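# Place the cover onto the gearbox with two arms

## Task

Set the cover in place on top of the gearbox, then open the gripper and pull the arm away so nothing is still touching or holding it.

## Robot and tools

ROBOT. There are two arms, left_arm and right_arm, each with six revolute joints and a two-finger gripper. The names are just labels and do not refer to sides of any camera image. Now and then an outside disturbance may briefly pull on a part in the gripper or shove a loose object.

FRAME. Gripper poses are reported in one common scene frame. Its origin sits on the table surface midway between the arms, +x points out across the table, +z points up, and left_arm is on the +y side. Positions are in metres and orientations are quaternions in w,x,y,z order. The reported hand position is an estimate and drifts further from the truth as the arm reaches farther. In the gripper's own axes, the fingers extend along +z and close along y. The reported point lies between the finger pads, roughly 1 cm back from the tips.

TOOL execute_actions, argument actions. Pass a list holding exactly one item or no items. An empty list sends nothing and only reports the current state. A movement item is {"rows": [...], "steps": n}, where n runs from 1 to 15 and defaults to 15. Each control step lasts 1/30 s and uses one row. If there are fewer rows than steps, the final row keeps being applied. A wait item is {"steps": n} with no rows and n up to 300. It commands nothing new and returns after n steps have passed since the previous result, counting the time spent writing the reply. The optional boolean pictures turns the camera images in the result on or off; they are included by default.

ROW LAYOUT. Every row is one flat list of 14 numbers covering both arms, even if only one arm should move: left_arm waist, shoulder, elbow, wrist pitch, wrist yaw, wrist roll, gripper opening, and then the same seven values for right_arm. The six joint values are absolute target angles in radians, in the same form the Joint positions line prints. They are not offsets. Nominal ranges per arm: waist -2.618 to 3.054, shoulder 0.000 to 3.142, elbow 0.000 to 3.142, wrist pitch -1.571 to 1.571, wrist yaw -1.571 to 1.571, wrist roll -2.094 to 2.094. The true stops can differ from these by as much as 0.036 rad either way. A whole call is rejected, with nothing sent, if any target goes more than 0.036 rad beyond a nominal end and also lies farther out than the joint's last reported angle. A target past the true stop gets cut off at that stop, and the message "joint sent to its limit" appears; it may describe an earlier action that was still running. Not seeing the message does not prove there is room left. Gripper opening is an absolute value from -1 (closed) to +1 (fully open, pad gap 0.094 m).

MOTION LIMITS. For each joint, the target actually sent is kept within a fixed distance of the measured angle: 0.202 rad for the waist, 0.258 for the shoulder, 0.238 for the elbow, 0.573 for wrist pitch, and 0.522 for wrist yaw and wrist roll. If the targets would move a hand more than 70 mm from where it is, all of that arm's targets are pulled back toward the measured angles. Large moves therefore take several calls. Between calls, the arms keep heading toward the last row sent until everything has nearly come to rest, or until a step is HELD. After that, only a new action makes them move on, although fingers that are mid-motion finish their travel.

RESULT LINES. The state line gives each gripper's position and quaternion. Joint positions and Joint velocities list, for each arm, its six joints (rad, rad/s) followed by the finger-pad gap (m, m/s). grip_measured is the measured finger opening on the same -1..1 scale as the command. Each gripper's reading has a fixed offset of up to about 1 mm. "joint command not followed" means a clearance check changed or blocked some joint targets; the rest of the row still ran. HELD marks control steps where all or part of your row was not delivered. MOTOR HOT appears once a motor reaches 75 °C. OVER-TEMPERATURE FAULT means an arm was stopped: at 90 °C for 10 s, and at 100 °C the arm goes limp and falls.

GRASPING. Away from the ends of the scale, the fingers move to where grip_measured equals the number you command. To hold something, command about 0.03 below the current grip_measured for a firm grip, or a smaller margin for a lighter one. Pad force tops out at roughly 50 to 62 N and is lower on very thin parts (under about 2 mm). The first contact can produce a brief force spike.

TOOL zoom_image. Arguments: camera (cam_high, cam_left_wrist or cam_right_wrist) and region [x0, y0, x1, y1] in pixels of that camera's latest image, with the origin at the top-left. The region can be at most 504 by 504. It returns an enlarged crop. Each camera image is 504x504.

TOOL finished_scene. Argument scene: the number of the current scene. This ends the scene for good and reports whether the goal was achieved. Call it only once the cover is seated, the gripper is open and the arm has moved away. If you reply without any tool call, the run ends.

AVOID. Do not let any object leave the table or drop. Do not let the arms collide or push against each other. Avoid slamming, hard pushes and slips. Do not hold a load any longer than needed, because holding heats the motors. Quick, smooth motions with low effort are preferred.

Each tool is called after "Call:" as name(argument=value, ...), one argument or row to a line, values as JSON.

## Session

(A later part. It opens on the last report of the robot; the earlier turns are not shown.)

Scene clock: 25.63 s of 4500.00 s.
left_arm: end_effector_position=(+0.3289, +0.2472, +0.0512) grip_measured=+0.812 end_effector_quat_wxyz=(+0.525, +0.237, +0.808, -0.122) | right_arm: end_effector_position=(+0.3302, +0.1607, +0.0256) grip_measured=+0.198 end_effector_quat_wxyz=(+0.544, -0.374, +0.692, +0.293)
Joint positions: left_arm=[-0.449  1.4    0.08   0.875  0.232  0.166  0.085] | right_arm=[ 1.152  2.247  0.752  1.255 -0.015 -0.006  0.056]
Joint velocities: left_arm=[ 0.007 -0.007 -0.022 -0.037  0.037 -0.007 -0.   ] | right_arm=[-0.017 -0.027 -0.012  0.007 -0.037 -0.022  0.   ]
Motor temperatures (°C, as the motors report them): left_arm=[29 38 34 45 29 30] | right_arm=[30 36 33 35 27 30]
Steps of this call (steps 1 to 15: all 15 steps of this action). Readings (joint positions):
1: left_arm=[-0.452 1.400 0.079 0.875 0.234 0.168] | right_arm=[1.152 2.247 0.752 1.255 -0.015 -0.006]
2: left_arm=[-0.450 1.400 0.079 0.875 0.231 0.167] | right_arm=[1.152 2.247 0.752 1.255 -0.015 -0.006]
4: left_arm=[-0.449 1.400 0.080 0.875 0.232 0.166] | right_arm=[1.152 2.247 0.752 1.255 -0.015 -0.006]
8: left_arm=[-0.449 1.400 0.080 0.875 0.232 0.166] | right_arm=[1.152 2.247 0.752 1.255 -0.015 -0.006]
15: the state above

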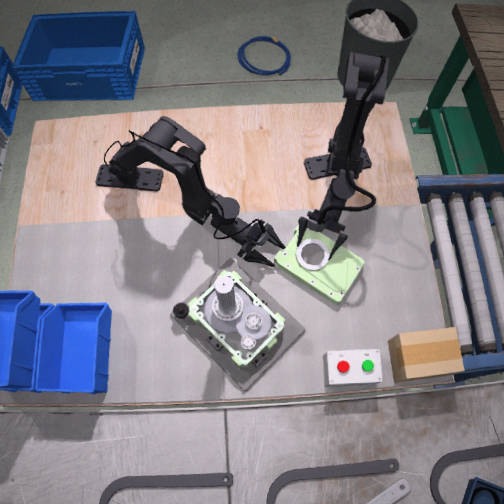

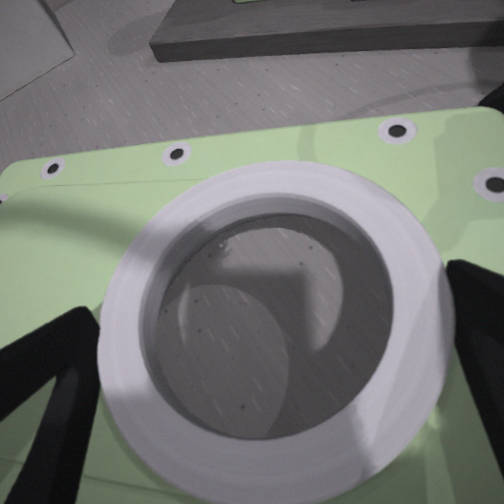

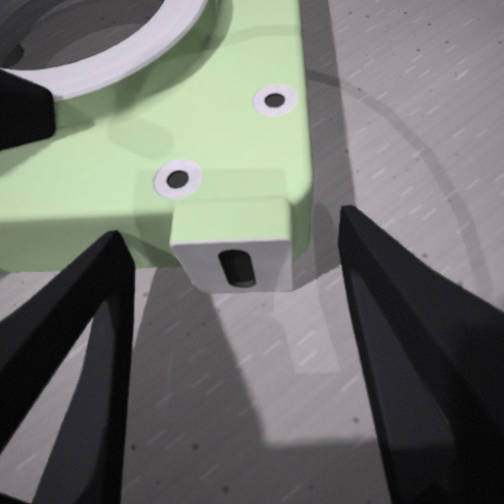

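Call:
execute_actions(
  actions=[
    {"rows":[[-0.449,1.40,0.09,0.87,0.24,0.17,0.72,1.15,2.25,0.80,1.25,-0.02,0,0.1],[-0.449,1.40,0.09,0.87,0.24,0.17,0.72,1.15,2.25,0.80,1.25,-0.02,0,0.05],[-0.449,1.40,0.09,0.87,0.24,0.17,0.72,1.15,2.25,0.80,1.25,-0.02,0,0],[-0.449,1.40,0.09,0.87,0.24,0.17,0.72,1.15,2.25,0.80,1.25,-0.02,0,-0.05],[-0.449,1.40,0.09,0.87,0.24,0.17,0.72,1.15,2.25,0.80,1.25,-0.02,0,-0.1],[-0.449,1.40,0.09,0.87,0.24,0.17,0.72,1.15,2.25,0.80,1.25,-0.02,0,-0.15],[-0.449,1.40,0.09,0.87,0.24,0.17,0.72,1.15,2.25,0.80,1.25,-0.02,0,-0.2],[-0.449,1.40,0.09,0.87,0.24,0.17,0.72,1.15,2.25,0.80,1.25,-0.02,0,-0.25],[-0.449,1.40,0.09,0.87,0.24,0.17,0.72,1.15,2.25,0.80,1.25,-0.02,0,-0.35]]},
  ],
)

Scene clock: 27.00 s of 4500.00 s.
left_arm: end_effector_position=(+0.3295, +0.2483, +0.0511) grip_measured=+0.812 end_effector_quat_wxyz=(+0.525, +0.234, +0.810, -0.121) | right_arm: end_effector_position=(+0.3323, +0.1603, +0.0258) grip_measured=-0.347 end_effector_quat_wxyz=(+0.545, -0.372, +0.693, +0.291)
Joint positions: left_arm=[-0.449  1.4    0.08   0.875  0.225  0.162  0.085] | right_arm=[ 1.149  2.247  0.755  1.252 -0.012 -0.006  0.031]
Joint velocities: left_arm=[ 0.007 -0.012 -0.012  0.007 -0.037 -0.022  0.   ] | right_arm=[-0.012 -0.002  0.012  0.066  0.051 -0.007 -0.003]
Motor temperatures (°C, as the motors report them): left_arm=[29 38 34 45 29 30] | right_arm=[30 36 33 35 27 30]
Steps of this call (steps 1 to 15: the robot went on to your last target; steps 16 to 26: nothing new was sent; steps 27 to 41: all 15 steps of this action). Readings (joint positions):
27: left_arm=[-0.449 1.400 0.080 0.875 0.232 0.165] | right_arm=[1.152 2.247 0.753 1.255 -0.017 -0.006]
28: left_arm=[-0.449 1.400 0.080 0.875 0.231 0.164] | right_arm=[1.152 2.247 0.754 1.254 -0.021 -0.006]
30: left_arm=[-0.449 1.400 0.080 0.875 0.231 0.164] | right_arm=[1.152 2.247 0.755 1.253 -0.029 -0.006]
34: left_arm=[-0.449 1.400 0.080 0.875 0.227 0.163] | right_arm=[1.150 2.247 0.755 1.252 -0.020 -0.006]
41: the state above

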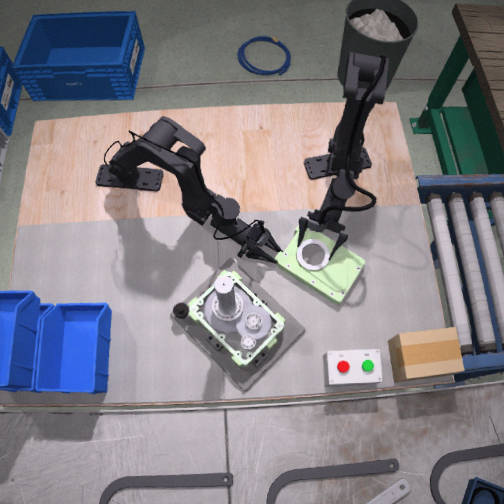

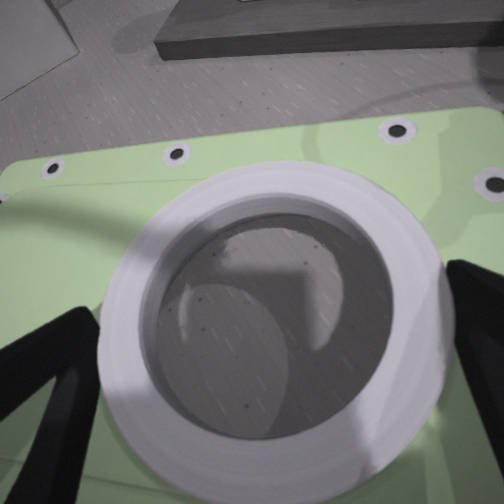

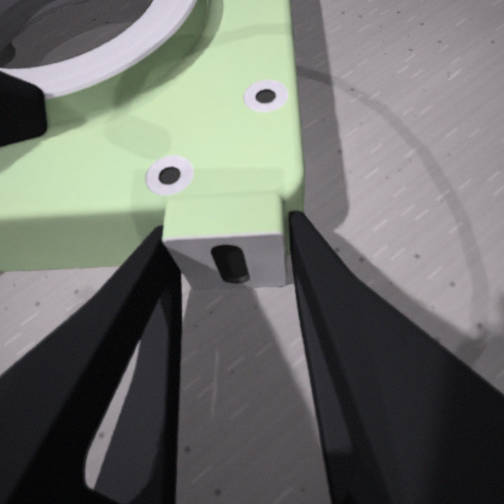

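Call:
execute_actions(
  actions=[
    {"rows":[[-0.449,1.40,0.09,0.87,0.24,0.17,0.72,1.15,2.25,0.80,1.25,-0.02,0,-0.4],[-0.449,1.40,0.09,0.87,0.24,0.17,0.72,1.15,2.25,0.80,1.25,-0.02,0,-0.44],[-0.449,1.40,0.09,0.87,0.24,0.17,0.72,1.15,2.25,0.80,1.25,-0.02,0,-0.48],[-0.449,1.40,0.09,0.87,0.24,0.17,0.72,1.15,2.25,0.80,1.25,-0.02,0,-0.52]],"steps":10},
  ],
)

Scene clock: 28.03 s of 4500.00 s.
left_arm: end_effector_position=(+0.3298, +0.2489, +0.0511) grip_measured=+0.812 end_effector_quat_wxyz=(+0.525, +0.232, +0.810, -0.120) | right_arm: end_effector_position=(+0.3331, +0.1606, +0.0258) grip_measured=-0.421 end_effector_quat_wxyz=(+0.545, -0.372, +0.694, +0.290)
Joint positions: left_arm=[-0.449  1.4    0.08   0.875  0.221  0.159  0.085] | right_arm=[ 1.149  2.247  0.758  1.247 -0.009 -0.005  0.027]
Joint velocities: left_arm=[ 0.017 -0.007 -0.002  0.022 -0.081  0.007  0.001] | right_arm=[-0.012 -0.012  0.022 -0.007  0.007 -0.007  0.   ]
Motor temperatures (°C, as the motors report them): left_arm=[29 38 34 45 29 30] | right_arm=[30 36 33 35 27 31]
Steps of this call (steps 1 to 15: the robot went on to your last target; steps 16 to 21: nothing new was sent; steps 22 to 31: all 10 steps of this action). Readings (joint positions):
22: left_arm=[-0.449 1.400 0.080 0.875 0.224 0.161] | right_arm=[1.149 2.247 0.755 1.252 -0.011 -0.006]
23: left_arm=[-0.449 1.400 0.080 0.875 0.223 0.160] | right_arm=[1.149 2.247 0.755 1.251 -0.010 -0.005]
25: left_arm=[-0.449 1.400 0.080 0.875 0.221 0.159] | right_arm=[1.149 2.247 0.758 1.248 -0.009 -0.005]
29: left_arm=[-0.449 1.400 0.080 0.875 0.221 0.159] | right_arm=[1.149 2.247 0.758 1.247 -0.009 -0.005]
31: the state above

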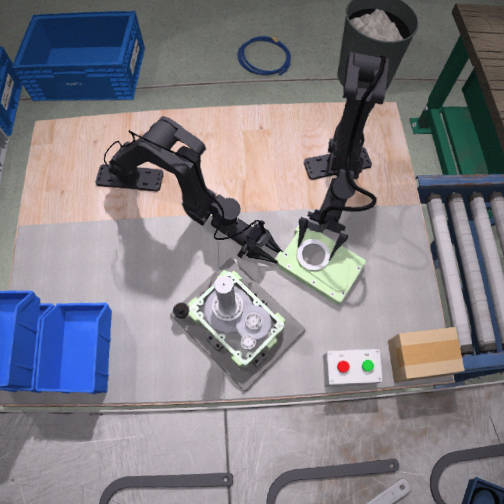

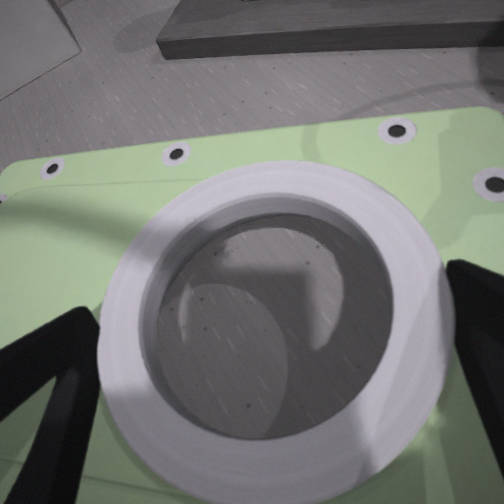

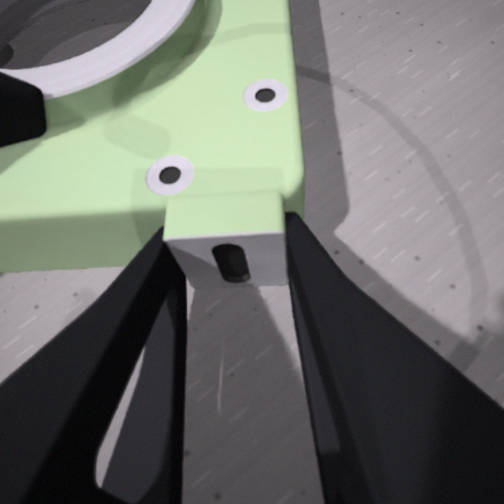

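Call:
execute_actions(
  actions=[
    {"rows":[[-0.449,1.38,0.12,0.92,0.23,0.18,0.72,1.15,2.23,0.79,1.27,-0.01,0,-0.52],[-0.449,1.36,0.13,0.95,0.23,0.19,0.72,1.15,2.22,0.79,1.29,-0.01,0,-0.52],[-0.449,1.34,0.14,0.97,0.23,0.2,0.72,1.15,2.21,0.79,1.3,-0.01,0,-0.52],[-0.449,1.32,0.145,0.96,0.23,0.21,0.72,1.15,2.2,0.79,1.3,-0.01,0,-0.52],[-0.449,1.29,0.15,0.93,0.23,0.22,0.72,1.15,2.19,0.79,1.29,-0.01,0,-0.52],[-0.449,1.26,0.16,0.9,0.23,0.22,0.72,1.15,2.175,0.79,1.28,-0.01,0,-0.52],[-0.449,1.23,0.165,0.86,0.23,0.22,0.72,1.15,2.16,0.785,1.27,-0.01,0,-0.52],[-0.449,1.2,0.175,0.82,0.23,0.22,0.72,1.15,2.145,0.785,1.25,-0.01,0,-0.52],[-0.449,1.17,0.185,0.78,0.23,0.22,0.72,1.15,2.13,0.78,1.24,-0.01,0,-0.52],[-0.449,1.145,0.19,0.745,0.23,0.22,0.72,1.15,2.115,0.78,1.225,-0.01,0,-0.52],[-0.449,1.12,0.2,0.71,0.23,0.22,0.72,1.15,2.1,0.78,1.21,-0.01,0,-0.52]]},
  ],
)

Scene clock: 32.40 s of 4500.00 s.
left_arm: end_effector_position=(+0.3347, +0.2493, +0.0871) grip_measured=+0.812 end_effector_quat_wxyz=(+0.543, +0.236, +0.798, -0.111) | right_arm: end_effector_position=(+0.3372, +0.1624, +0.0587) grip_measured=-0.421 end_effector_quat_wxyz=(+0.556, -0.365, +0.687, +0.291)
Joint positions: left_arm=[-0.449  1.161  0.142  0.613  0.211  0.176  0.085] | right_arm=[ 1.147  2.141  0.758  1.17  -0.002 -0.006  0.027]
Joint velocities: left_arm=[-0.012 -0.071  0.066 -0.212 -0.022  0.051 -0.001] | right_arm=[-0.002 -0.056 -0.012 -0.066  0.066 -0.022  0.001]
Motor temperatures (°C, as the motors report them): left_arm=[29 38 34 46 29 30] | right_arm=[30 37 34 36 27 31]
Steps of this call (steps 1 to 15: the robot went on to your last target; steps 16 to 90: nothing new was sent; then 0.87 s passed at rest; steps 91 to 105: all 15 steps of this action). Readings (joint positions):
91: left_arm=[-0.449 1.400 0.081 0.876 0.221 0.159] | right_arm=[1.149 2.247 0.758 1.247 -0.009 -0.005]
92: left_arm=[-0.449 1.399 0.083 0.875 0.220 0.159] | right_arm=[1.149 2.247 0.758 1.247 -0.008 -0.005]
94: left_arm=[-0.449 1.388 0.087 0.860 0.220 0.160] | right_arm=[1.149 2.246 0.758 1.249 -0.008 -0.005]
98: left_arm=[-0.449 1.304 0.102 0.760 0.216 0.160] | right_arm=[1.149 2.220 0.758 1.228 -0.011 -0.002]
105: the state above

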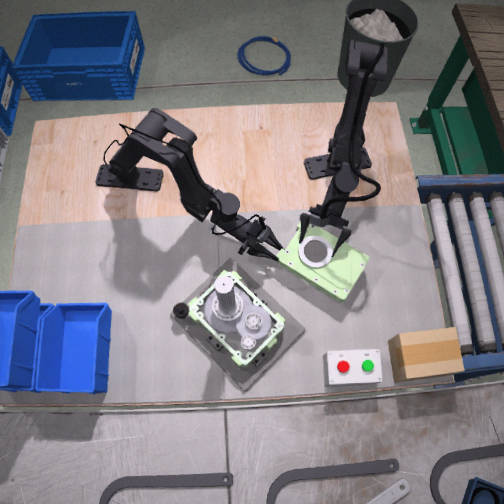

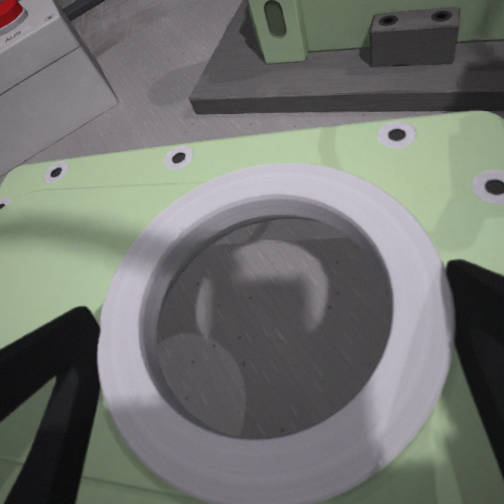

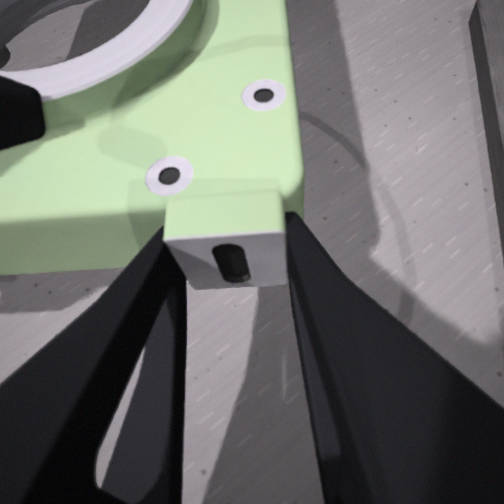

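Call:
execute_actions(
  actions=[],
)

Scene clock: 34.67 s of 4500.00 s.
left_arm: end_effector_position=(+0.3318, +0.2500, +0.0801) grip_measured=+0.812 end_effector_quat_wxyz=(+0.528, +0.231, +0.809, -0.115) | right_arm: end_effector_position=(+0.3347, +0.1626, +0.0534) grip_measured=-0.421 end_effector_quat_wxyz=(+0.546, -0.371, +0.692, +0.292)
Joint positions: left_arm=[-0.449  1.16   0.145  0.577  0.211  0.161  0.085] | right_arm=[ 1.147  2.141  0.758  1.146 -0.013 -0.004  0.027]
Joint velocities: left_arm=[ 0.007 -0.027 -0.007  0.007  0.037 -0.022 -0.   ] | right_arm=[ 0.002  0.012 -0.007  0.007  0.022  0.022 -0.001]
Motor temperatures (°C, as the motors report them): left_arm=[29 38 35 48 29 30] | right_arm=[30 38 34 36 27 31]
Steps of this call (steps 1 to 30: the robot went on to your last target; steps 31 to 68: nothing new was sent). Readings (joint positions):
1: left_arm=[-0.449 1.160 0.144 0.608 0.211 0.176] | right_arm=[1.147 2.141 0.758 1.168 -0.002 -0.007]
2: left_arm=[-0.449 1.160 0.145 0.601 0.211 0.176] | right_arm=[1.147 2.141 0.758 1.164 -0.002 -0.007]
4: left_arm=[-0.449 1.160 0.145 0.588 0.211 0.171] | right_arm=[1.147 2.141 0.758 1.154 -0.008 -0.007]
8: left_arm=[-0.449 1.160 0.145 0.578 0.211 0.163] | right_arm=[1.147 2.141 0.758 1.147 -0.013 -0.005]
68: the state above
All arms were judged still, so your last target was given up. Only a new action makes them travel on or press farther. Fingers that are still opening or closing keep moving.

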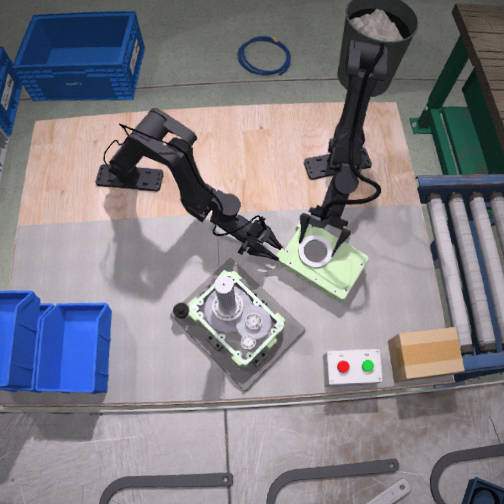

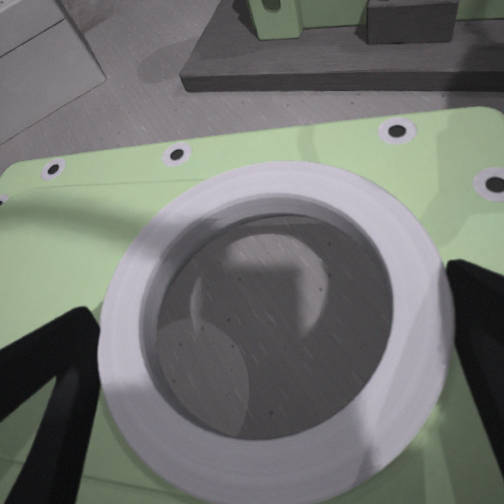

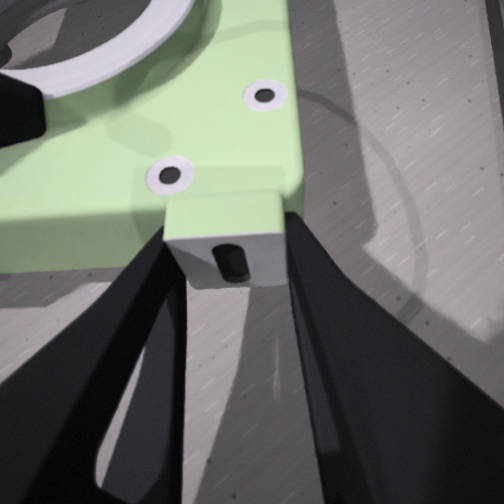

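Call:
execute_actions(
  actions=[
    {"rows":[[-0.449,1.12,0.2,0.67,0.23,0.22,0.72,1.15,2.1,0.78,1.19,-0.01,0,-0.52],[-0.449,1.10,0.212,0.63,0.23,0.22,0.72,1.15,2.085,0.78,1.17,-0.01,0,-0.52],[-0.449,1.08,0.224,0.59,0.23,0.22,0.72,1.15,2.07,0.78,1.15,-0.01,0,-0.52],[-0.449,1.06,0.236,0.55,0.23,0.22,0.72,1.15,2.053,0.78,1.13,-0.01,0,-0.52],[-0.449,1.04,0.248,0.52,0.23,0.22,0.72,1.15,2.037,0.785,1.11,-0.01,0,-0.52],[-0.449,1.02,0.26,0.49,0.23,0.22,0.72,1.15,2.02,0.785,1.09,-0.01,0,-0.52],[-0.449,1.0,0.272,0.46,0.23,0.22,0.72,1.15,2.005,0.785,1.075,-0.01,0,-0.52],[-0.449,0.98,0.284,0.43,0.23,0.22,0.72,1.15,1.99,0.79,1.06,-0.01,0,-0.52],[-0.449,0.96,0.296,0.40,0.23,0.22,0.72,1.15,1.975,0.79,1.045,-0.01,0,-0.52],[-0.449,0.94,0.308,0.375,0.23,0.22,0.72,1.15,1.96,0.79,1.03,-0.01,0,-0.52],[-0.449,0.924,0.321,0.35,0.23,0.22,0.72,1.15,1.944,0.79,1.02,-0.01,0,-0.52],[-0.449,0.91,0.35,0.29,0.23,0.22,0.72,1.15,1.915,0.8,0.985,-0.01,0,-0.52],[-0.449,0.895,0.38,0.235,0.23,0.22,0.72,1.15,1.89,0.808,0.95,-0.01,0,-0.52],[-0.449,0.88,0.41,0.185,0.23,0.22,0.72,1.15,1.865,0.816,0.915,-0.01,0,-0.52],[-0.449,0.865,0.44,0.14,0.23,0.22,0.72,1.15,1.84,0.825,0.88,-0.01,0,-0.52]]},
  ],
  pictures=false,
)

Call:
execute_actions(
  actions=[
    {"rows":[[-0.449,0.85,0.47,0.10,0.23,0.22,0.72,1.15,1.81,0.838,0.84,-0.01,0,-0.52],[-0.449,0.84,0.50,0.065,0.23,0.22,0.72,1.15,1.785,0.85,0.80,-0.01,0,-0.52],[-0.449,0.828,0.525,0.035,0.23,0.22,0.72,1.15,1.76,0.86,0.77,-0.01,0,-0.52],[-0.449,0.82,0.55,0.005,0.23,0.22,0.72,1.15,1.74,0.87,0.74,-0.01,0,-0.52],[-0.449,0.813,0.574,-0.02,0.23,0.22,0.72,1.15,1.722,0.878,0.71,-0.01,0,-0.52],[-0.449,0.813,0.61,-0.055,0.23,0.22,0.72,1.15,1.704,0.897,0.672,-0.01,0,-0.52],[-0.449,0.814,0.645,-0.09,0.23,0.22,0.72,1.15,1.686,0.916,0.635,-0.01,0,-0.52],[-0.449,0.816,0.68,-0.123,0.23,0.22,0.72,1.15,1.668,0.936,0.597,-0.01,0,-0.52],[-0.449,0.82,0.717,-0.156,0.23,0.22,0.72,1.15,1.65,0.957,0.56,-0.01,0,-0.52],[-0.449,0.823,0.753,-0.188,0.23,0.22,0.72,1.15,1.632,0.978,0.522,-0.01,0,-0.52],[-0.449,0.827,0.79,-0.22,0.23,0.22,0.72,1.15,1.615,0.999,0.485,-0.01,0,-0.52],[-0.449,0.831,0.825,-0.25,0.23,0.22,0.72,1.15,1.598,1.02,0.447,-0.01,0,-0.52],[-0.449,0.835,0.86,-0.28,0.23,0.22,0.72,1.15,1.583,1.041,0.41,-0.01,0,-0.52]]},
  ],
  pictures=false,
)

Call:
execute_actions(
  actions=[
    {"rows":[[-0.449,0.843,0.89,-0.30,0.23,0.22,0.72,1.15,1.576,1.06,0.383,-0.01,0,-0.52],[-0.449,0.85,0.92,-0.325,0.23,0.22,0.72,1.15,1.569,1.08,0.356,-0.01,0,-0.52],[-0.449,0.858,0.95,-0.347,0.23,0.22,0.72,1.15,1.562,1.10,0.33,-0.01,0,-0.52],[-0.449,0.866,0.983,-0.37,0.23,0.22,0.72,1.15,1.556,1.124,0.30,-0.01,0,-0.52],[-0.449,0.875,1.015,-0.394,0.23,0.22,0.72,1.15,1.55,1.147,0.272,-0.01,0,-0.52],[-0.449,0.884,1.047,-0.418,0.23,0.22,0.72,1.15,1.545,1.17,0.243,-0.01,0,-0.52],[-0.449,0.893,1.08,-0.441,0.23,0.22,0.72,1.15,1.54,1.194,0.214,-0.01,0,-0.52],[-0.449,0.902,1.113,-0.465,0.23,0.22,0.72,1.15,1.535,1.218,0.185,-0.01,0,-0.52],[-0.449,0.912,1.146,-0.488,0.23,0.22,0.72,1.15,1.53,1.243,0.155,-0.01,0,-0.52],[-0.449,0.922,1.179,-0.512,0.23,0.22,0.72,1.15,1.526,1.268,0.126,-0.01,0,-0.52]]},
  ],
)

Scene clock: 38.70 s of 4500.00 s.
left_arm: end_effector_position=(+0.3318, +0.2477, +0.1286) grip_measured=+0.812 end_effector_quat_wxyz=(+0.515, +0.231, +0.816, -0.122) | right_arm: end_effector_position=(+0.3323, +0.1602, +0.1029) grip_measured=-0.421 end_effector_quat_wxyz=(+0.543, -0.370, +0.696, +0.290)
Joint positions: left_arm=[-0.449  0.941  0.322  0.151  0.224  0.155  0.085] | right_arm=[ 1.151  1.934  0.764  0.924 -0.005  0.001  0.027]
Joint velocities: left_arm=[-0.017 -0.369  0.774 -1.458 -0.081 -0.022 -0.   ] | right_arm=[-0.002 -0.681  0.139 -0.813  0.051  0.007  0.   ]
Motor temperatures (°C, as the motors report them): left_arm=[29 38 36 50 29 30] | right_arm=[30 39 34 37 27 31]
Steps of this call (steps 1 to 90: nothing new was sent; then 0.53 s passed at rest; steps 91 to 105: all 15 steps of this action). Readings (joint positions):
91: left_arm=[-0.449 1.160 0.145 0.574 0.211 0.161] | right_arm=[1.147 2.141 0.758 1.144 -0.014 -0.004]
92: left_arm=[-0.449 1.158 0.147 0.565 0.211 0.161] | right_arm=[1.147 2.140 0.758 1.140 -0.015 -0.004]
94: left_arm=[-0.449 1.140 0.160 0.514 0.211 0.157] | right_arm=[1.149 2.129 0.758 1.118 -0.016 -0.002]
98: left_arm=[-0.449 1.066 0.199 0.393 0.214 0.150] | right_arm=[1.151 2.072 0.758 1.053 -0.016 0.001]
105: the state above

Scene clock: 39.20 s of 4500.00 s.
left_arm: end_effector_position=(+0.3347, +0.2491, +0.2521) grip_measured=+0.812 end_effector_quat_wxyz=(+0.527, +0.234, +0.809, -0.113) | right_arm: end_effector_position=(+0.3357, +0.1623, +0.2255) grip_measured=-0.421 end_effector_quat_wxyz=(+0.552, -0.366, +0.690, +0.291)
Joint positions: left_arm=[-0.449  0.865  0.773 -0.35   0.212  0.17   0.085] | right_arm=[ 1.15   1.631  0.977  0.432 -0.001 -0.002  0.027]
Joint velocities: left_arm=[-0.002 -0.002  0.657 -0.286 -0.022  0.11  -0.001] | right_arm=[-0.007 -0.325  0.369 -0.359 -0.022 -0.066  0.   ]
Motor temperatures (°C, as the motors report them): left_arm=[29 38 37 50 29 30] | right_arm=[30 39 34 37 27 30]
Steps of this call (steps 1 to 15: all 15 steps of this action). Readings (joint positions):
1: left_arm=[-0.449 0.928 0.349 0.108 0.225 0.155] | right_arm=[1.151 1.909 0.771 0.893 -0.004 0.002]
2: left_arm=[-0.449 0.916 0.376 0.068 0.225 0.155] | right_arm=[1.151 1.884 0.779 0.859 -0.002 0.002]
4: left_arm=[-0.449 0.892 0.431 -0.004 0.225 0.157] | right_arm=[1.151 1.832 0.798 0.791 0.002 0.002]
8: left_arm=[-0.449 0.865 0.548 -0.138 0.222 0.164] | right_arm=[1.151 1.746 0.850 0.661 0.004 0.001]
15: the state above

Scene clock: 39.70 s of 4500.00 s.
left_arm: end_effector_position=(+0.3334, +0.2513, +0.3342) grip_measured=+0.812 end_effector_quat_wxyz=(+0.534, +0.234, +0.805, -0.108) | right_arm: end_effector_position=(+0.3348, +0.1639, +0.3071) grip_measured=-0.421 end_effector_quat_wxyz=(+0.554, -0.367, +0.686, +0.296)
Joint positions: left_arm=[-0.447  0.941  1.125 -0.611  0.206  0.176  0.085] | right_arm=[ 1.149  1.555  1.223  0.121 -0.011 -0.003  0.027]
Joint velocities: left_arm=[-0.007  0.007  0.051 -0.066  0.022 -0.066  0.001] | right_arm=[-0.012 -0.061  0.066 -0.11  -0.051 -0.11  -0.   ]
Motor temperatures (°C, as the motors report them): left_arm=[29 38 37 51 29 30] | right_arm=[30 39 34 38 27 30]
Steps of this call (steps 1 to 15: all 15 steps of this action). Readings (joint positions):
1: left_arm=[-0.449 0.865 0.796 -0.363 0.213 0.174] | right_arm=[1.149 1.621 0.990 0.416 -0.000 -0.003]
2: left_arm=[-0.449 0.865 0.818 -0.380 0.212 0.176] | right_arm=[1.149 1.613 1.004 0.396 -0.001 -0.003]
4: left_arm=[-0.449 0.873 0.867 -0.428 0.206 0.177] | right_arm=[1.149 1.602 1.038 0.350 -0.006 -0.003]
8: left_arm=[-0.448 0.912 0.987 -0.533 0.198 0.177] | right_arm=[1.149 1.587 1.122 0.238 -0.010 -0.003]
15: the state above

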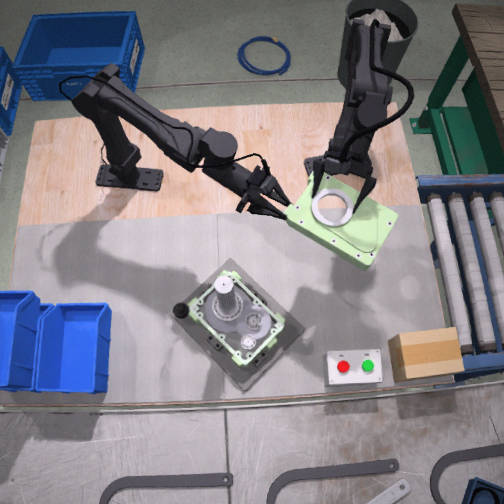

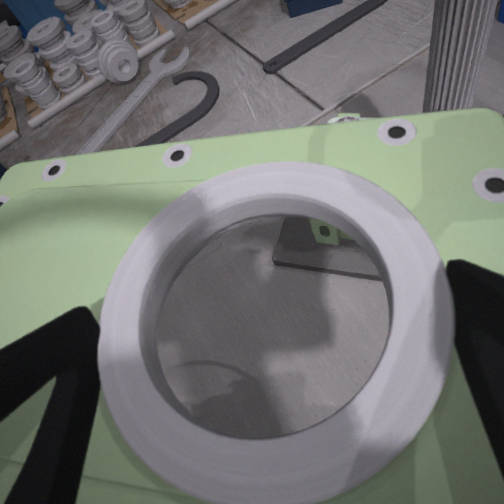

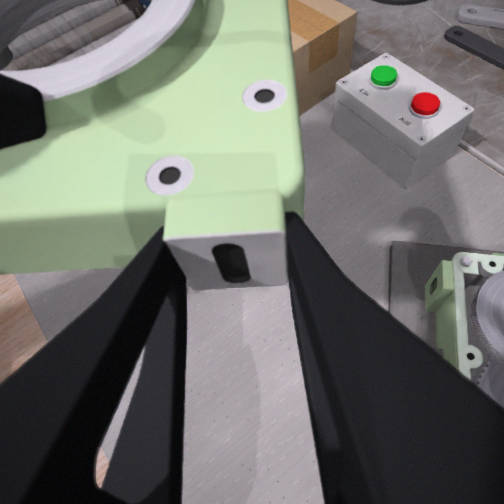

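Call:
zoom_image(
  camera="cam_high",
  region=[160,250,310,400],
)

Region (160, 250, 310, 400) of cam_high's 504x504 image, scaled by 3.360, with more detail than that image has.

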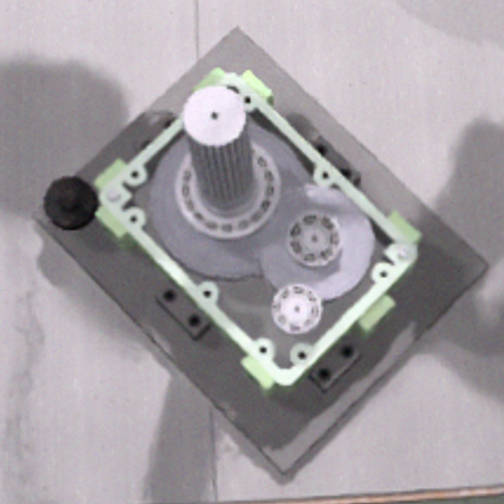

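Call:
execute_actions(
  actions=[
    {"rows":[[-0.48,0.95,1.19,-0.50,0.207,0.21,0.72,1.128,1.51,1.25,0.12,-0.025,-0.003,-0.52],[-0.51,0.975,1.203,-0.486,0.185,0.2,0.72,1.106,1.495,1.235,0.115,-0.04,-0.007,-0.52],[-0.54,1.003,1.216,-0.472,0.164,0.19,0.72,1.085,1.48,1.22,0.11,-0.053,-0.01,-0.52],[-0.568,1.032,1.23,-0.457,0.144,0.182,0.72,1.063,1.466,1.205,0.105,-0.067,-0.014,-0.52],[-0.595,1.06,1.243,-0.442,0.125,0.174,0.72,1.041,1.451,1.19,0.10,-0.081,-0.018,-0.52],[-0.62,1.09,1.257,-0.426,0.107,0.165,0.72,1.02,1.436,1.176,0.095,-0.095,-0.021,-0.52],[-0.645,1.122,1.272,-0.41,0.091,0.158,0.72,0.998,1.422,1.162,0.09,-0.109,-0.025,-0.52],[-0.663,1.15,1.289,-0.397,0.082,0.153,0.72,0.973,1.41,1.152,0.087,-0.126,-0.03,-0.52],[-0.68,1.18,1.307,-0.385,0.073,0.149,0.72,0.948,1.398,1.142,0.084,-0.144,-0.034,-0.52],[-0.696,1.21,1.326,-0.374,0.065,0.145,0.72,0.922,1.387,1.133,0.081,-0.162,-0.038,-0.52],[-0.711,1.24,1.346,-0.363,0.058,0.142,0.72,0.896,1.377,1.124,0.078,-0.18,-0.043,-0.52],[-0.725,1.27,1.366,-0.353,0.051,0.139,0.72,0.87,1.367,1.116,0.075,-0.199,-0.048,-0.52],[-0.739,1.302,1.388,-0.344,0.045,0.136,0.72,0.843,1.358,1.109,0.072,-0.218,-0.052,-0.52],[-0.752,1.334,1.41,-0.336,0.04,0.134,0.72,0.816,1.349,1.103,0.069,-0.238,-0.057,-0.52]]},
  ],
  pictures=false,
)

Call:
execute_actions(
  actions=[
    {"rows":[[-0.764,1.366,1.435,-0.33,0.036,0.132,0.72,0.789,1.345,1.1,0.067,-0.257,-0.062,-0.52],[-0.775,1.398,1.461,-0.325,0.032,0.13,0.72,0.761,1.341,1.098,0.064,-0.277,-0.067,-0.52],[-0.786,1.43,1.489,-0.32,0.029,0.129,0.72,0.733,1.337,1.095,0.061,-0.297,-0.072,-0.52],[-0.796,1.462,1.517,-0.317,0.026,0.128,0.72,0.705,1.334,1.093,0.058,-0.318,-0.077,-0.52],[-0.805,1.494,1.547,-0.314,0.024,0.127,0.72,0.677,1.332,1.091,0.055,-0.338,-0.082,-0.52],[-0.813,1.526,1.577,-0.312,0.022,0.126,0.72,0.648,1.331,1.09,0.052,-0.359,-0.088,-0.52],[-0.821,1.558,1.609,-0.312,0.02,0.125,0.72,0.62,1.33,1.09,0.05,-0.38,-0.093,-0.52],[-0.829,1.592,1.644,-0.314,0.02,0.125,0.72,0.592,1.33,1.09,0.047,-0.4,-0.099,-0.52],[-0.837,1.626,1.681,-0.317,0.02,0.125,0.72,0.564,1.33,1.092,0.044,-0.42,-0.105,-0.52],[-0.844,1.66,1.719,-0.321,0.021,0.125,0.72,0.536,1.331,1.094,0.041,-0.44,-0.111,-0.52],[-0.851,1.695,1.759,-0.326,0.022,0.125,0.72,0.508,1.332,1.096,0.038,-0.46,-0.117,-0.52],[-0.857,1.73,1.80,-0.332,0.022,0.125,0.72,0.48,1.334,1.098,0.035,-0.48,-0.123,-0.52],[-0.863,1.766,1.843,-0.338,0.023,0.125,0.72,0.451,1.336,1.1,0.032,-0.5,-0.129,-0.52],[-0.869,1.802,1.887,-0.345,0.024,0.125,0.72,0.423,1.338,1.103,0.029,-0.521,-0.135,-0.52]]},
  ],
  pictures=false,
)

Call:
execute_actions(
  actions=[
    {"steps":15},
  ],
)

Scene clock: 47.30 s of 4500.00 s.
left_arm: end_effector_position=(+0.3949, +0.1423, +0.3149) grip_measured=+0.812 end_effector_quat_wxyz=(+0.490, +0.271, +0.816, -0.144) | right_arm: end_effector_position=(+0.3880, +0.0564, +0.2905) grip_measured=-0.422 end_effector_quat_wxyz=(+0.537, -0.334, +0.730, +0.259)
Joint positions: left_arm=[-0.722  1.341  1.333 -0.491  0.066  0.071  0.085] | right_arm=[ 0.849  1.401  1.098  0.003 -0.199 -0.041  0.027]
Joint velocities: left_arm=[-0.315  0.735  0.398  0.447  0.007  0.022  0.   ] | right_arm=[-0.628 -0.198 -0.144 -0.154 -0.3   -0.081 -0.   ]
Motor temperatures (°C, as the motors report them): left_arm=[29 38 39 54 29 30] | right_arm=[30 39 36 38 27 30]
Steps of this call (steps 1 to 30: the robot went on to your last target; steps 31 to 90: nothing new was sent; then 4.10 s passed at rest; steps 91 to 105: all 15 steps of this action). Readings (joint positions):
91: left_arm=[-0.450 0.952 1.125 -0.648 0.208 0.157] | right_arm=[1.150 1.555 1.224 0.082 -0.018 0.002]
92: left_arm=[-0.460 0.958 1.129 -0.648 0.197 0.154] | right_arm=[1.145 1.553 1.224 0.077 -0.022 0.002]
94: left_arm=[-0.501 0.991 1.148 -0.646 0.161 0.140] | right_arm=[1.120 1.541 1.215 0.066 -0.044 0.000]
98: left_arm=[-0.604 1.115 1.207 -0.591 0.105 0.106] | right_arm=[1.031 1.480 1.164 0.040 -0.092 -0.009]
105: the state above

Scene clock: 47.80 s of 4500.00 s.
left_arm: end_effector_position=(+0.4253, +0.0767, +0.3256) grip_measured=+0.812 end_effector_quat_wxyz=(+0.441, +0.281, +0.842, -0.132) | right_arm: end_effector_position=(+0.4165, -0.0091, +0.2958) grip_measured=-0.422 end_effector_quat_wxyz=(+0.522, -0.325, +0.722, +0.318)
Joint positions: left_arm=[-0.843  1.669  1.783 -0.729 -0.033  0.008  0.085] | right_arm=[ 0.554  1.386  1.083 -0.003 -0.573 -0.045  0.027]
Joint velocities: left_arm=[-0.178  0.349  0.803 -0.828 -0.212 -0.183 -0.001] | right_arm=[-0.349  0.002  0.002 -0.066 -0.74   0.154 -0.001]
Motor temperatures (°C, as the motors report them): left_arm=[29 38 39 55 29 30] | right_arm=[30 39 36 38 27 31]
Steps of this call (steps 1 to 15: all 15 steps of this action). Readings (joint positions):
1: left_arm=[-0.731 1.366 1.348 -0.479 0.065 0.069] | right_arm=[0.828 1.394 1.094 -0.002 -0.210 -0.047]
2: left_arm=[-0.740 1.389 1.366 -0.475 0.063 0.067] | right_arm=[0.808 1.390 1.091 -0.006 -0.226 -0.052]
4: left_arm=[-0.759 1.440 1.413 -0.472 0.054 0.063] | right_arm=[0.762 1.385 1.086 -0.010 -0.261 -0.060]
8: left_arm=[-0.794 1.553 1.533 -0.482 0.037 0.058] | right_arm=[0.660 1.378 1.083 -0.012 -0.352 -0.076]
15: the state above

Scene clock: 48.30 s of 4500.00 s.
left_arm: end_effector_position=(+0.4189, +0.0680, +0.3271) grip_measured=+0.812 end_effector_quat_wxyz=(+0.425, +0.272, +0.852, -0.140) | right_arm: end_effector_position=(+0.4096, -0.0178, +0.2976) grip_measured=-0.422 end_effector_quat_wxyz=(+0.507, -0.328, +0.721, +0.342)
Joint positions: left_arm=[-0.868  1.698  1.846 -0.792 -0.041 -0.04   0.085] | right_arm=[ 0.51   1.37   1.083 -0.04  -0.662 -0.039  0.027]
Joint velocities: left_arm=[ 0.002  0.012 -0.007 -0.007 -0.007 -0.037 -0.001] | right_arm=[-0.002 -0.022  0.017 -0.081  0.066 -0.007 -0.   ]
Motor temperatures (°C, as the motors report them): left_arm=[29 38 39 56 29 31] | right_arm=[30 39 36 38 27 31]
Steps of this call (steps 1 to 15: the robot went on to your last target). Readings (joint positions):
1: left_arm=[-0.848 1.680 1.806 -0.750 -0.037 0.001] | right_arm=[0.544 1.386 1.083 -0.004 -0.596 -0.042]
2: left_arm=[-0.853 1.686 1.821 -0.765 -0.040 -0.006] | right_arm=[0.535 1.386 1.083 -0.009 -0.615 -0.041]
4: left_arm=[-0.859 1.694 1.836 -0.781 -0.041 -0.018] | right_arm=[0.523 1.382 1.083 -0.018 -0.641 -0.040]
8: left_arm=[-0.866 1.697 1.845 -0.790 -0.041 -0.034] | right_arm=[0.512 1.373 1.083 -0.035 -0.659 -0.039]
15: the state above

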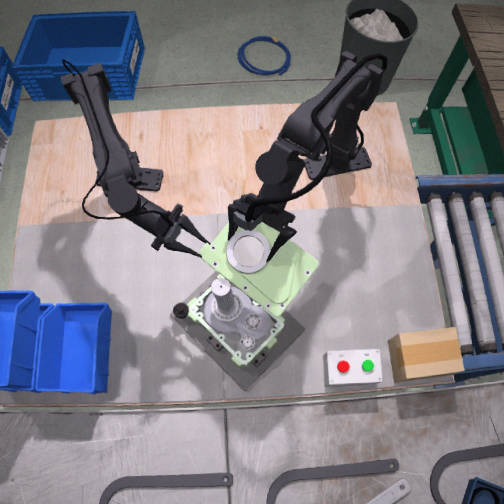

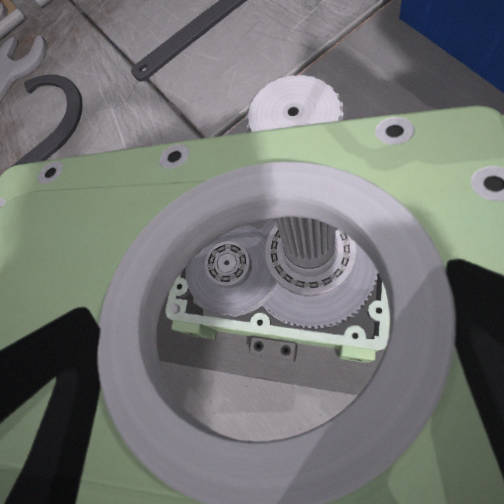

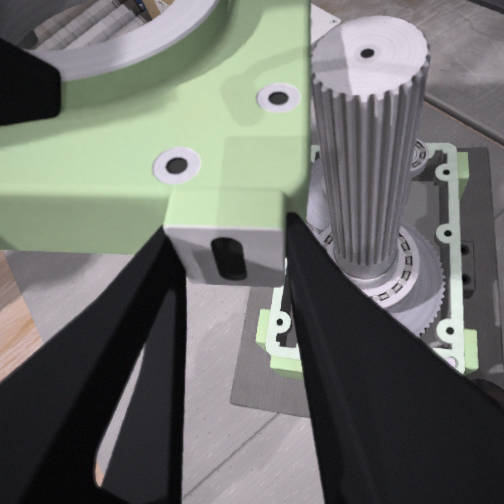

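Call:
execute_actions(
  actions=[
    {"rows":[[-0.85,1.68,1.78,-0.4,0.03,0.13,0.72,0.53,1.34,1.1,0.04,-0.46,-0.1,-0.52],[-0.83,1.6,1.68,-0.36,0.03,0.13,0.72,0.6,1.34,1.1,0.05,-0.4,-0.09,-0.52],[-0.81,1.52,1.59,-0.33,0.03,0.13,0.72,0.66,1.34,1.1,0.06,-0.35,-0.08,-0.52],[-0.79,1.45,1.52,-0.31,0.03,0.13,0.72,0.72,1.34,1.1,0.07,-0.31,-0.07,-0.52],[-0.775,1.39,1.465,-0.3,0.035,0.13,0.72,0.77,1.345,1.105,0.08,-0.27,-0.065,-0.52],[-0.752,1.334,1.41,-0.3,0.04,0.134,0.72,0.816,1.349,1.11,0.09,-0.238,-0.057,-0.52]]},
  ],
  pictures=false,
)

Scene clock: 50.27 s of 4500.00 s.
left_arm: end_effector_position=(+0.3953, +0.1336, +0.3234) grip_measured=+0.812 end_effector_quat_wxyz=(+0.492, +0.279, +0.813, -0.139) | right_arm: end_effector_position=(+0.3871, +0.0484, +0.2946) grip_measured=-0.422 end_effector_quat_wxyz=(+0.539, -0.341, +0.722, +0.269)
Joint positions: left_arm=[-0.75   1.367  1.388 -0.52   0.039  0.077  0.085] | right_arm=[ 0.815  1.379  1.083  0.008 -0.257 -0.054  0.027]
Joint velocities: left_arm=[ 0.007  0.012 -0.007  0.051 -0.022  0.198  0.001] | right_arm=[ 0.032 -0.002 -0.002  0.183 -0.007 -0.051 -0.001]
Motor temperatures (°C, as the motors report them): left_arm=[29 38 40 61 29 31] | right_arm=[31 38 36 39 28 31]
Steps of this call (steps 1 to 15: the robot went on to your last target; steps 16 to 44: nothing new was sent; steps 45 to 59: all 15 steps of this action). Readings (joint positions):
45: left_arm=[-0.868 1.688 1.833 -0.784 -0.041 -0.038] | right_arm=[0.520 1.369 1.083 -0.041 -0.651 -0.036]
46: left_arm=[-0.863 1.665 1.788 -0.747 -0.040 -0.030] | right_arm=[0.540 1.364 1.083 -0.047 -0.610 -0.035]
48: left_arm=[-0.834 1.584 1.641 -0.635 -0.014 -0.001] | right_arm=[0.611 1.362 1.083 -0.052 -0.498 -0.044]
52: left_arm=[-0.761 1.403 1.411 -0.561 0.042 0.035] | right_arm=[0.782 1.378 1.083 -0.040 -0.315 -0.052]
59: the state above

Call:
execute_actions(
  actions=[
    {"rows":[[-0.752,1.342,1.442,-0.32,0.04,0.14,0.72,0.816,1.35,1.135,0.08,-0.238,-0.057,-0.52],[-0.752,1.35,1.474,-0.343,0.04,0.14,0.72,0.816,1.351,1.16,0.06,-0.238,-0.057,-0.52],[-0.752,1.358,1.506,-0.366,0.04,0.14,0.72,0.816,1.352,1.186,0.04,-0.238,-0.057,-0.52],[-0.752,1.366,1.538,-0.389,0.04,0.14,0.72,0.816,1.354,1.211,0.018,-0.238,-0.057,-0.52],[-0.752,1.374,1.57,-0.412,0.04,0.14,0.72,0.816,1.355,1.237,-0.005,-0.238,-0.057,-0.52],[-0.752,1.382,1.602,-0.435,0.04,0.14,0.72,0.816,1.357,1.262,-0.027,-0.238,-0.057,-0.52],[-0.752,1.39,1.634,-0.458,0.04,0.14,0.72,0.816,1.359,1.288,-0.05,-0.238,-0.057,-0.52],[-0.752,1.399,1.667,-0.48,0.04,0.14,0.72,0.816,1.361,1.314,-0.072,-0.238,-0.057,-0.52],[-0.752,1.408,1.7,-0.503,0.04,0.14,0.72,0.816,1.363,1.34,-0.095,-0.238,-0.057,-0.52],[-0.752,1.416,1.732,-0.526,0.04,0.14,0.72,0.816,1.365,1.365,-0.117,-0.238,-0.057,-0.52]]},
  ],
  pictures=false,
)

Call:
execute_actions(
  actions=[
    {"rows":[[-0.761,1.44,1.755,-0.525,0.037,0.138,0.72,0.794,1.363,1.363,-0.119,-0.253,-0.061,-0.52],[-0.77,1.465,1.778,-0.524,0.034,0.136,0.72,0.772,1.361,1.361,-0.121,-0.269,-0.065,-0.52],[-0.779,1.49,1.801,-0.523,0.031,0.134,0.72,0.75,1.359,1.359,-0.123,-0.285,-0.069,-0.52],[-0.787,1.515,1.825,-0.522,0.029,0.132,0.72,0.728,1.357,1.357,-0.125,-0.30,-0.073,-0.52],[-0.795,1.54,1.849,-0.521,0.027,0.131,0.72,0.707,1.355,1.356,-0.127,-0.316,-0.077,-0.52],[-0.802,1.565,1.874,-0.52,0.025,0.13,0.72,0.685,1.353,1.355,-0.129,-0.332,-0.081,-0.52],[-0.809,1.59,1.899,-0.52,0.023,0.13,0.72,0.663,1.352,1.354,-0.131,-0.348,-0.085,-0.52],[-0.815,1.616,1.925,-0.52,0.021,0.13,0.72,0.641,1.351,1.353,-0.133,-0.364,-0.089,-0.52],[-0.821,1.642,1.952,-0.52,0.02,0.13,0.72,0.62,1.35,1.353,-0.135,-0.38,-0.093,-0.52]],"steps":14},
  ],
)

Scene clock: 53.30 s of 4500.00 s.
left_arm: end_effector_position=(+0.4010, +0.1288, +0.3988) grip_measured=+0.812 end_effector_quat_wxyz=(+0.531, +0.288, +0.784, -0.140) | right_arm: end_effector_position=(+0.3925, +0.0434, +0.3697) grip_measured=-0.422 end_effector_quat_wxyz=(+0.570, -0.335, +0.704, +0.258)
Joint positions: left_arm=[-0.749  1.435  1.677 -0.65   0.047  0.115  0.085] | right_arm=[ 0.808  1.379  1.323 -0.169 -0.232 -0.072  0.027]
Joint velocities: left_arm=[ 0.007 -0.022  0.159  0.007 -0.051  0.125 -0.   ] | right_arm=[-0.007 -0.007  0.105  0.022 -0.125 -0.066 -0.001]
Motor temperatures (°C, as the motors report them): left_arm=[29 38 40 62 29 31] | right_arm=[31 38 36 39 28 31]
Steps of this call (steps 1 to 30: the robot went on to your last target; steps 31 to 76: nothing new was sent; steps 77 to 91: all 15 steps of this action). Readings (joint positions):
77: left_arm=[-0.749 1.368 1.388 -0.508 0.039 0.090] | right_arm=[0.815 1.379 1.083 0.016 -0.250 -0.058]
78: left_arm=[-0.749 1.370 1.391 -0.511 0.039 0.091] | right_arm=[0.815 1.379 1.086 0.013 -0.250 -0.058]
80: left_arm=[-0.749 1.384 1.419 -0.534 0.040 0.090] | right_arm=[0.815 1.379 1.109 -0.019 -0.244 -0.060]
84: left_arm=[-0.749 1.415 1.519 -0.593 0.047 0.090] | right_arm=[0.810 1.379 1.197 -0.112 -0.232 -0.066]
91: the state above

Scene clock: 53.77 s of 4500.00 s.
left_arm: end_effector_position=(+0.4404, +0.0692, +0.3815) grip_measured=+0.812 end_effector_quat_wxyz=(+0.508, +0.310, +0.788, -0.159) | right_arm: end_effector_position=(+0.4266, -0.0154, +0.3544) grip_measured=-0.422 end_effector_quat_wxyz=(+0.555, -0.314, +0.735, +0.233)
Joint positions: left_arm=[-0.805  1.686  1.89  -0.652  0.056  0.1    0.085] | right_arm=[ 0.611  1.379  1.325 -0.245 -0.353 -0.113  0.027]
Joint velocities: left_arm=[-0.022  0.002  0.012 -0.139  0.051 -0.125  0.   ] | right_arm=[-0.012  0.007  0.017 -0.11  -0.051  0.051  0.001]
Motor temperatures (°C, as the motors report them): left_arm=[29 38 40 62 29 31] | right_arm=[31 38 36 39 28 31]
Steps of this call (steps 1 to 14: all 14 steps of this action). Readings (joint positions):
1: left_arm=[-0.749 1.437 1.684 -0.653 0.046 0.117] | right_arm=[0.807 1.379 1.325 -0.169 -0.235 -0.072]
2: left_arm=[-0.750 1.445 1.696 -0.664 0.046 0.117] | right_arm=[0.802 1.379 1.325 -0.169 -0.243 -0.072]
4: left_arm=[-0.758 1.479 1.731 -0.681 0.043 0.112] | right_arm=[0.777 1.379 1.325 -0.175 -0.265 -0.073]
8: left_arm=[-0.785 1.591 1.828 -0.679 0.039 0.106] | right_arm=[0.688 1.379 1.325 -0.199 -0.319 -0.087]
14: the state above

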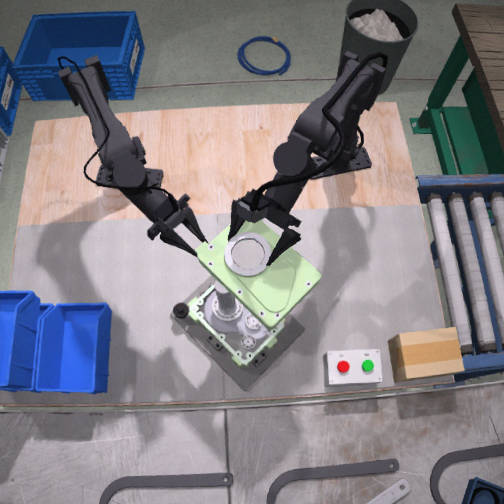

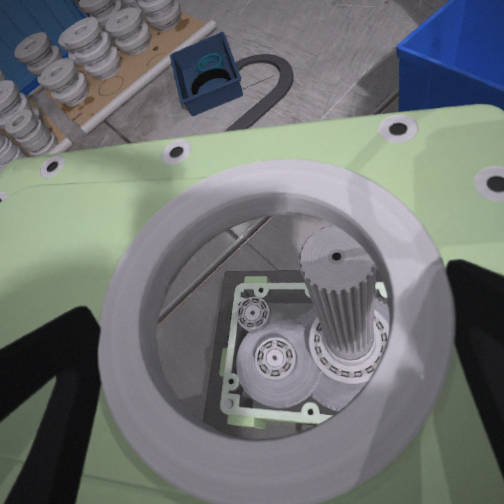

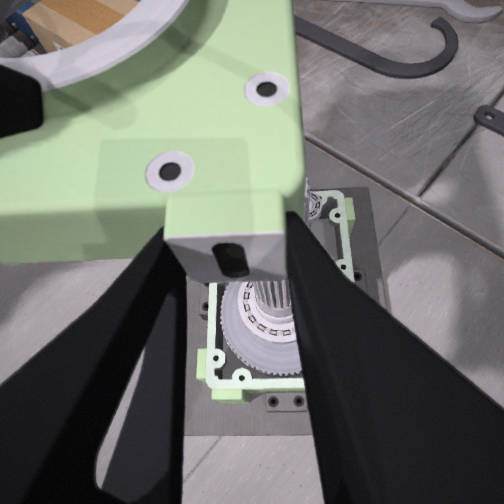

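Clears. Continue (left q2 offset a bit larger).

Call:
execute_actions(
  actions=[
    {"rows":[[-0.83,1.665,1.985,-0.525,0.02,0.13,0.72,0.598,1.35,1.354,-0.137,-0.396,-0.098,-0.52],[-0.837,1.69,2.02,-0.53,0.02,0.13,0.72,0.576,1.35,1.355,-0.139,-0.411,-0.102,-0.52],[-0.843,1.717,2.055,-0.536,0.02,0.13,0.72,0.554,1.35,1.356,-0.141,-0.427,-0.107,-0.52],[-0.849,1.745,2.092,-0.543,0.02,0.13,0.72,0.532,1.351,1.358,-0.143,-0.443,-0.111,-0.52],[-0.855,1.775,2.131,-0.551,0.02,0.13,0.72,0.511,1.352,1.36,-0.145,-0.458,-0.116,-0.52],[-0.861,1.805,2.172,-0.56,0.02,0.13,0.72,0.49,1.353,1.362,-0.147,-0.474,-0.121,-0.52],[-0.867,1.836,2.215,-0.571,0.02,0.13,0.72,0.47,1.354,1.364,-0.149,-0.49,-0.125,-0.52],[-0.873,1.868,2.26,-0.583,0.02,0.13,0.72,0.45,1.355,1.366,-0.151,-0.505,-0.13,-0.52],[-0.879,1.9,2.306,-0.596,0.02,0.13,0.72,0.43,1.356,1.367,-0.153,-0.521,-0.135,-0.52]]},
  ],
)

Scene clock: 55.23 s of 4500.00 s.
left_arm: end_effector_position=(+0.4685, +0.0114, +0.3853) grip_measured=+0.812 end_effector_quat_wxyz=(+0.507, +0.332, +0.777, -0.171) | right_arm: end_effector_position=(+0.4515, -0.0726, +0.3571) grip_measured=-0.422 end_effector_quat_wxyz=(+0.566, -0.294, +0.738, +0.220)
Joint positions: left_arm=[-0.862  1.95   2.24  -0.731  0.051  0.103  0.085] | right_arm=[ 0.419  1.379  1.325 -0.246 -0.49  -0.153  0.027]
Joint velocities: left_arm=[ 0.002 -0.007  0.002 -0.168  0.022 -0.037  0.   ] | right_arm=[ 0.032  0.002  0.007 -0.051 -0.125  0.051 -0.002]
Motor temperatures (°C, as the motors report them): left_arm=[29 39 40 62 29 31] | right_arm=[30 38 36 40 28 31]
Steps of this call (steps 1 to 15: the robot went on to your last target; steps 16 to 29: nothing new was sent; steps 30 to 44: all 15 steps of this action). Readings (joint positions):
30: left_arm=[-0.805 1.687 1.897 -0.664 0.057 0.095] | right_arm=[0.609 1.379 1.325 -0.248 -0.362 -0.114]
31: left_arm=[-0.806 1.695 1.914 -0.678 0.055 0.094] | right_arm=[0.603 1.379 1.325 -0.247 -0.372 -0.114]
33: left_arm=[-0.816 1.728 1.972 -0.703 0.046 0.094] | right_arm=[0.578 1.379 1.325 -0.238 -0.400 -0.114]
37: left_arm=[-0.842 1.845 2.129 -0.726 0.037 0.101] | right_arm=[0.492 1.379 1.325 -0.220 -0.459 -0.123]
44: the state above

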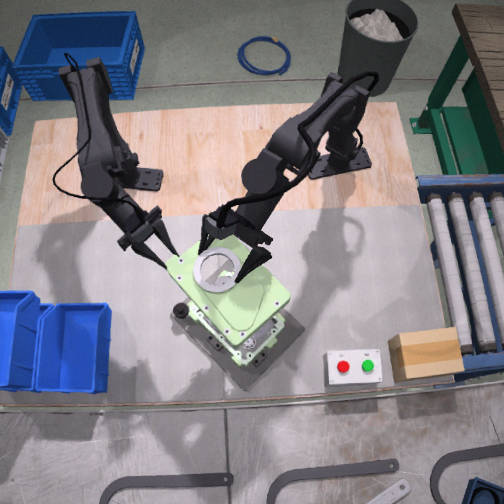

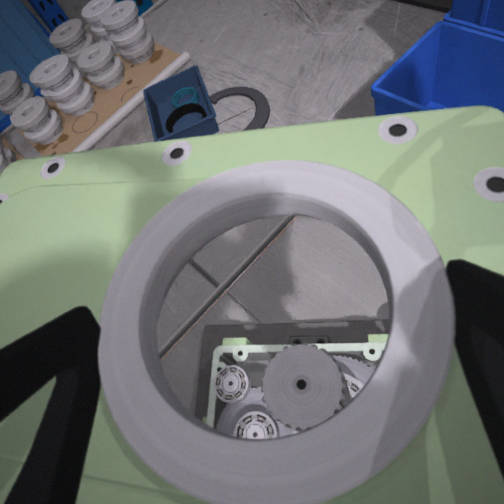

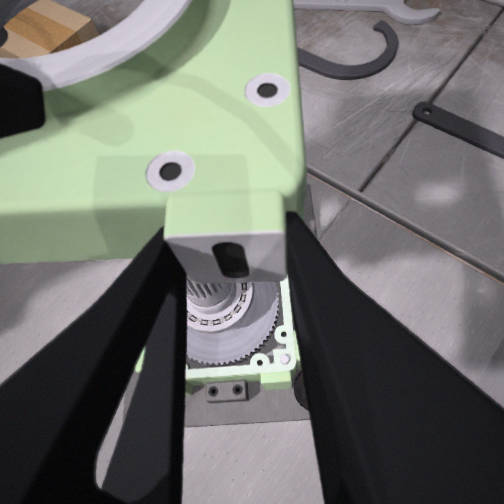

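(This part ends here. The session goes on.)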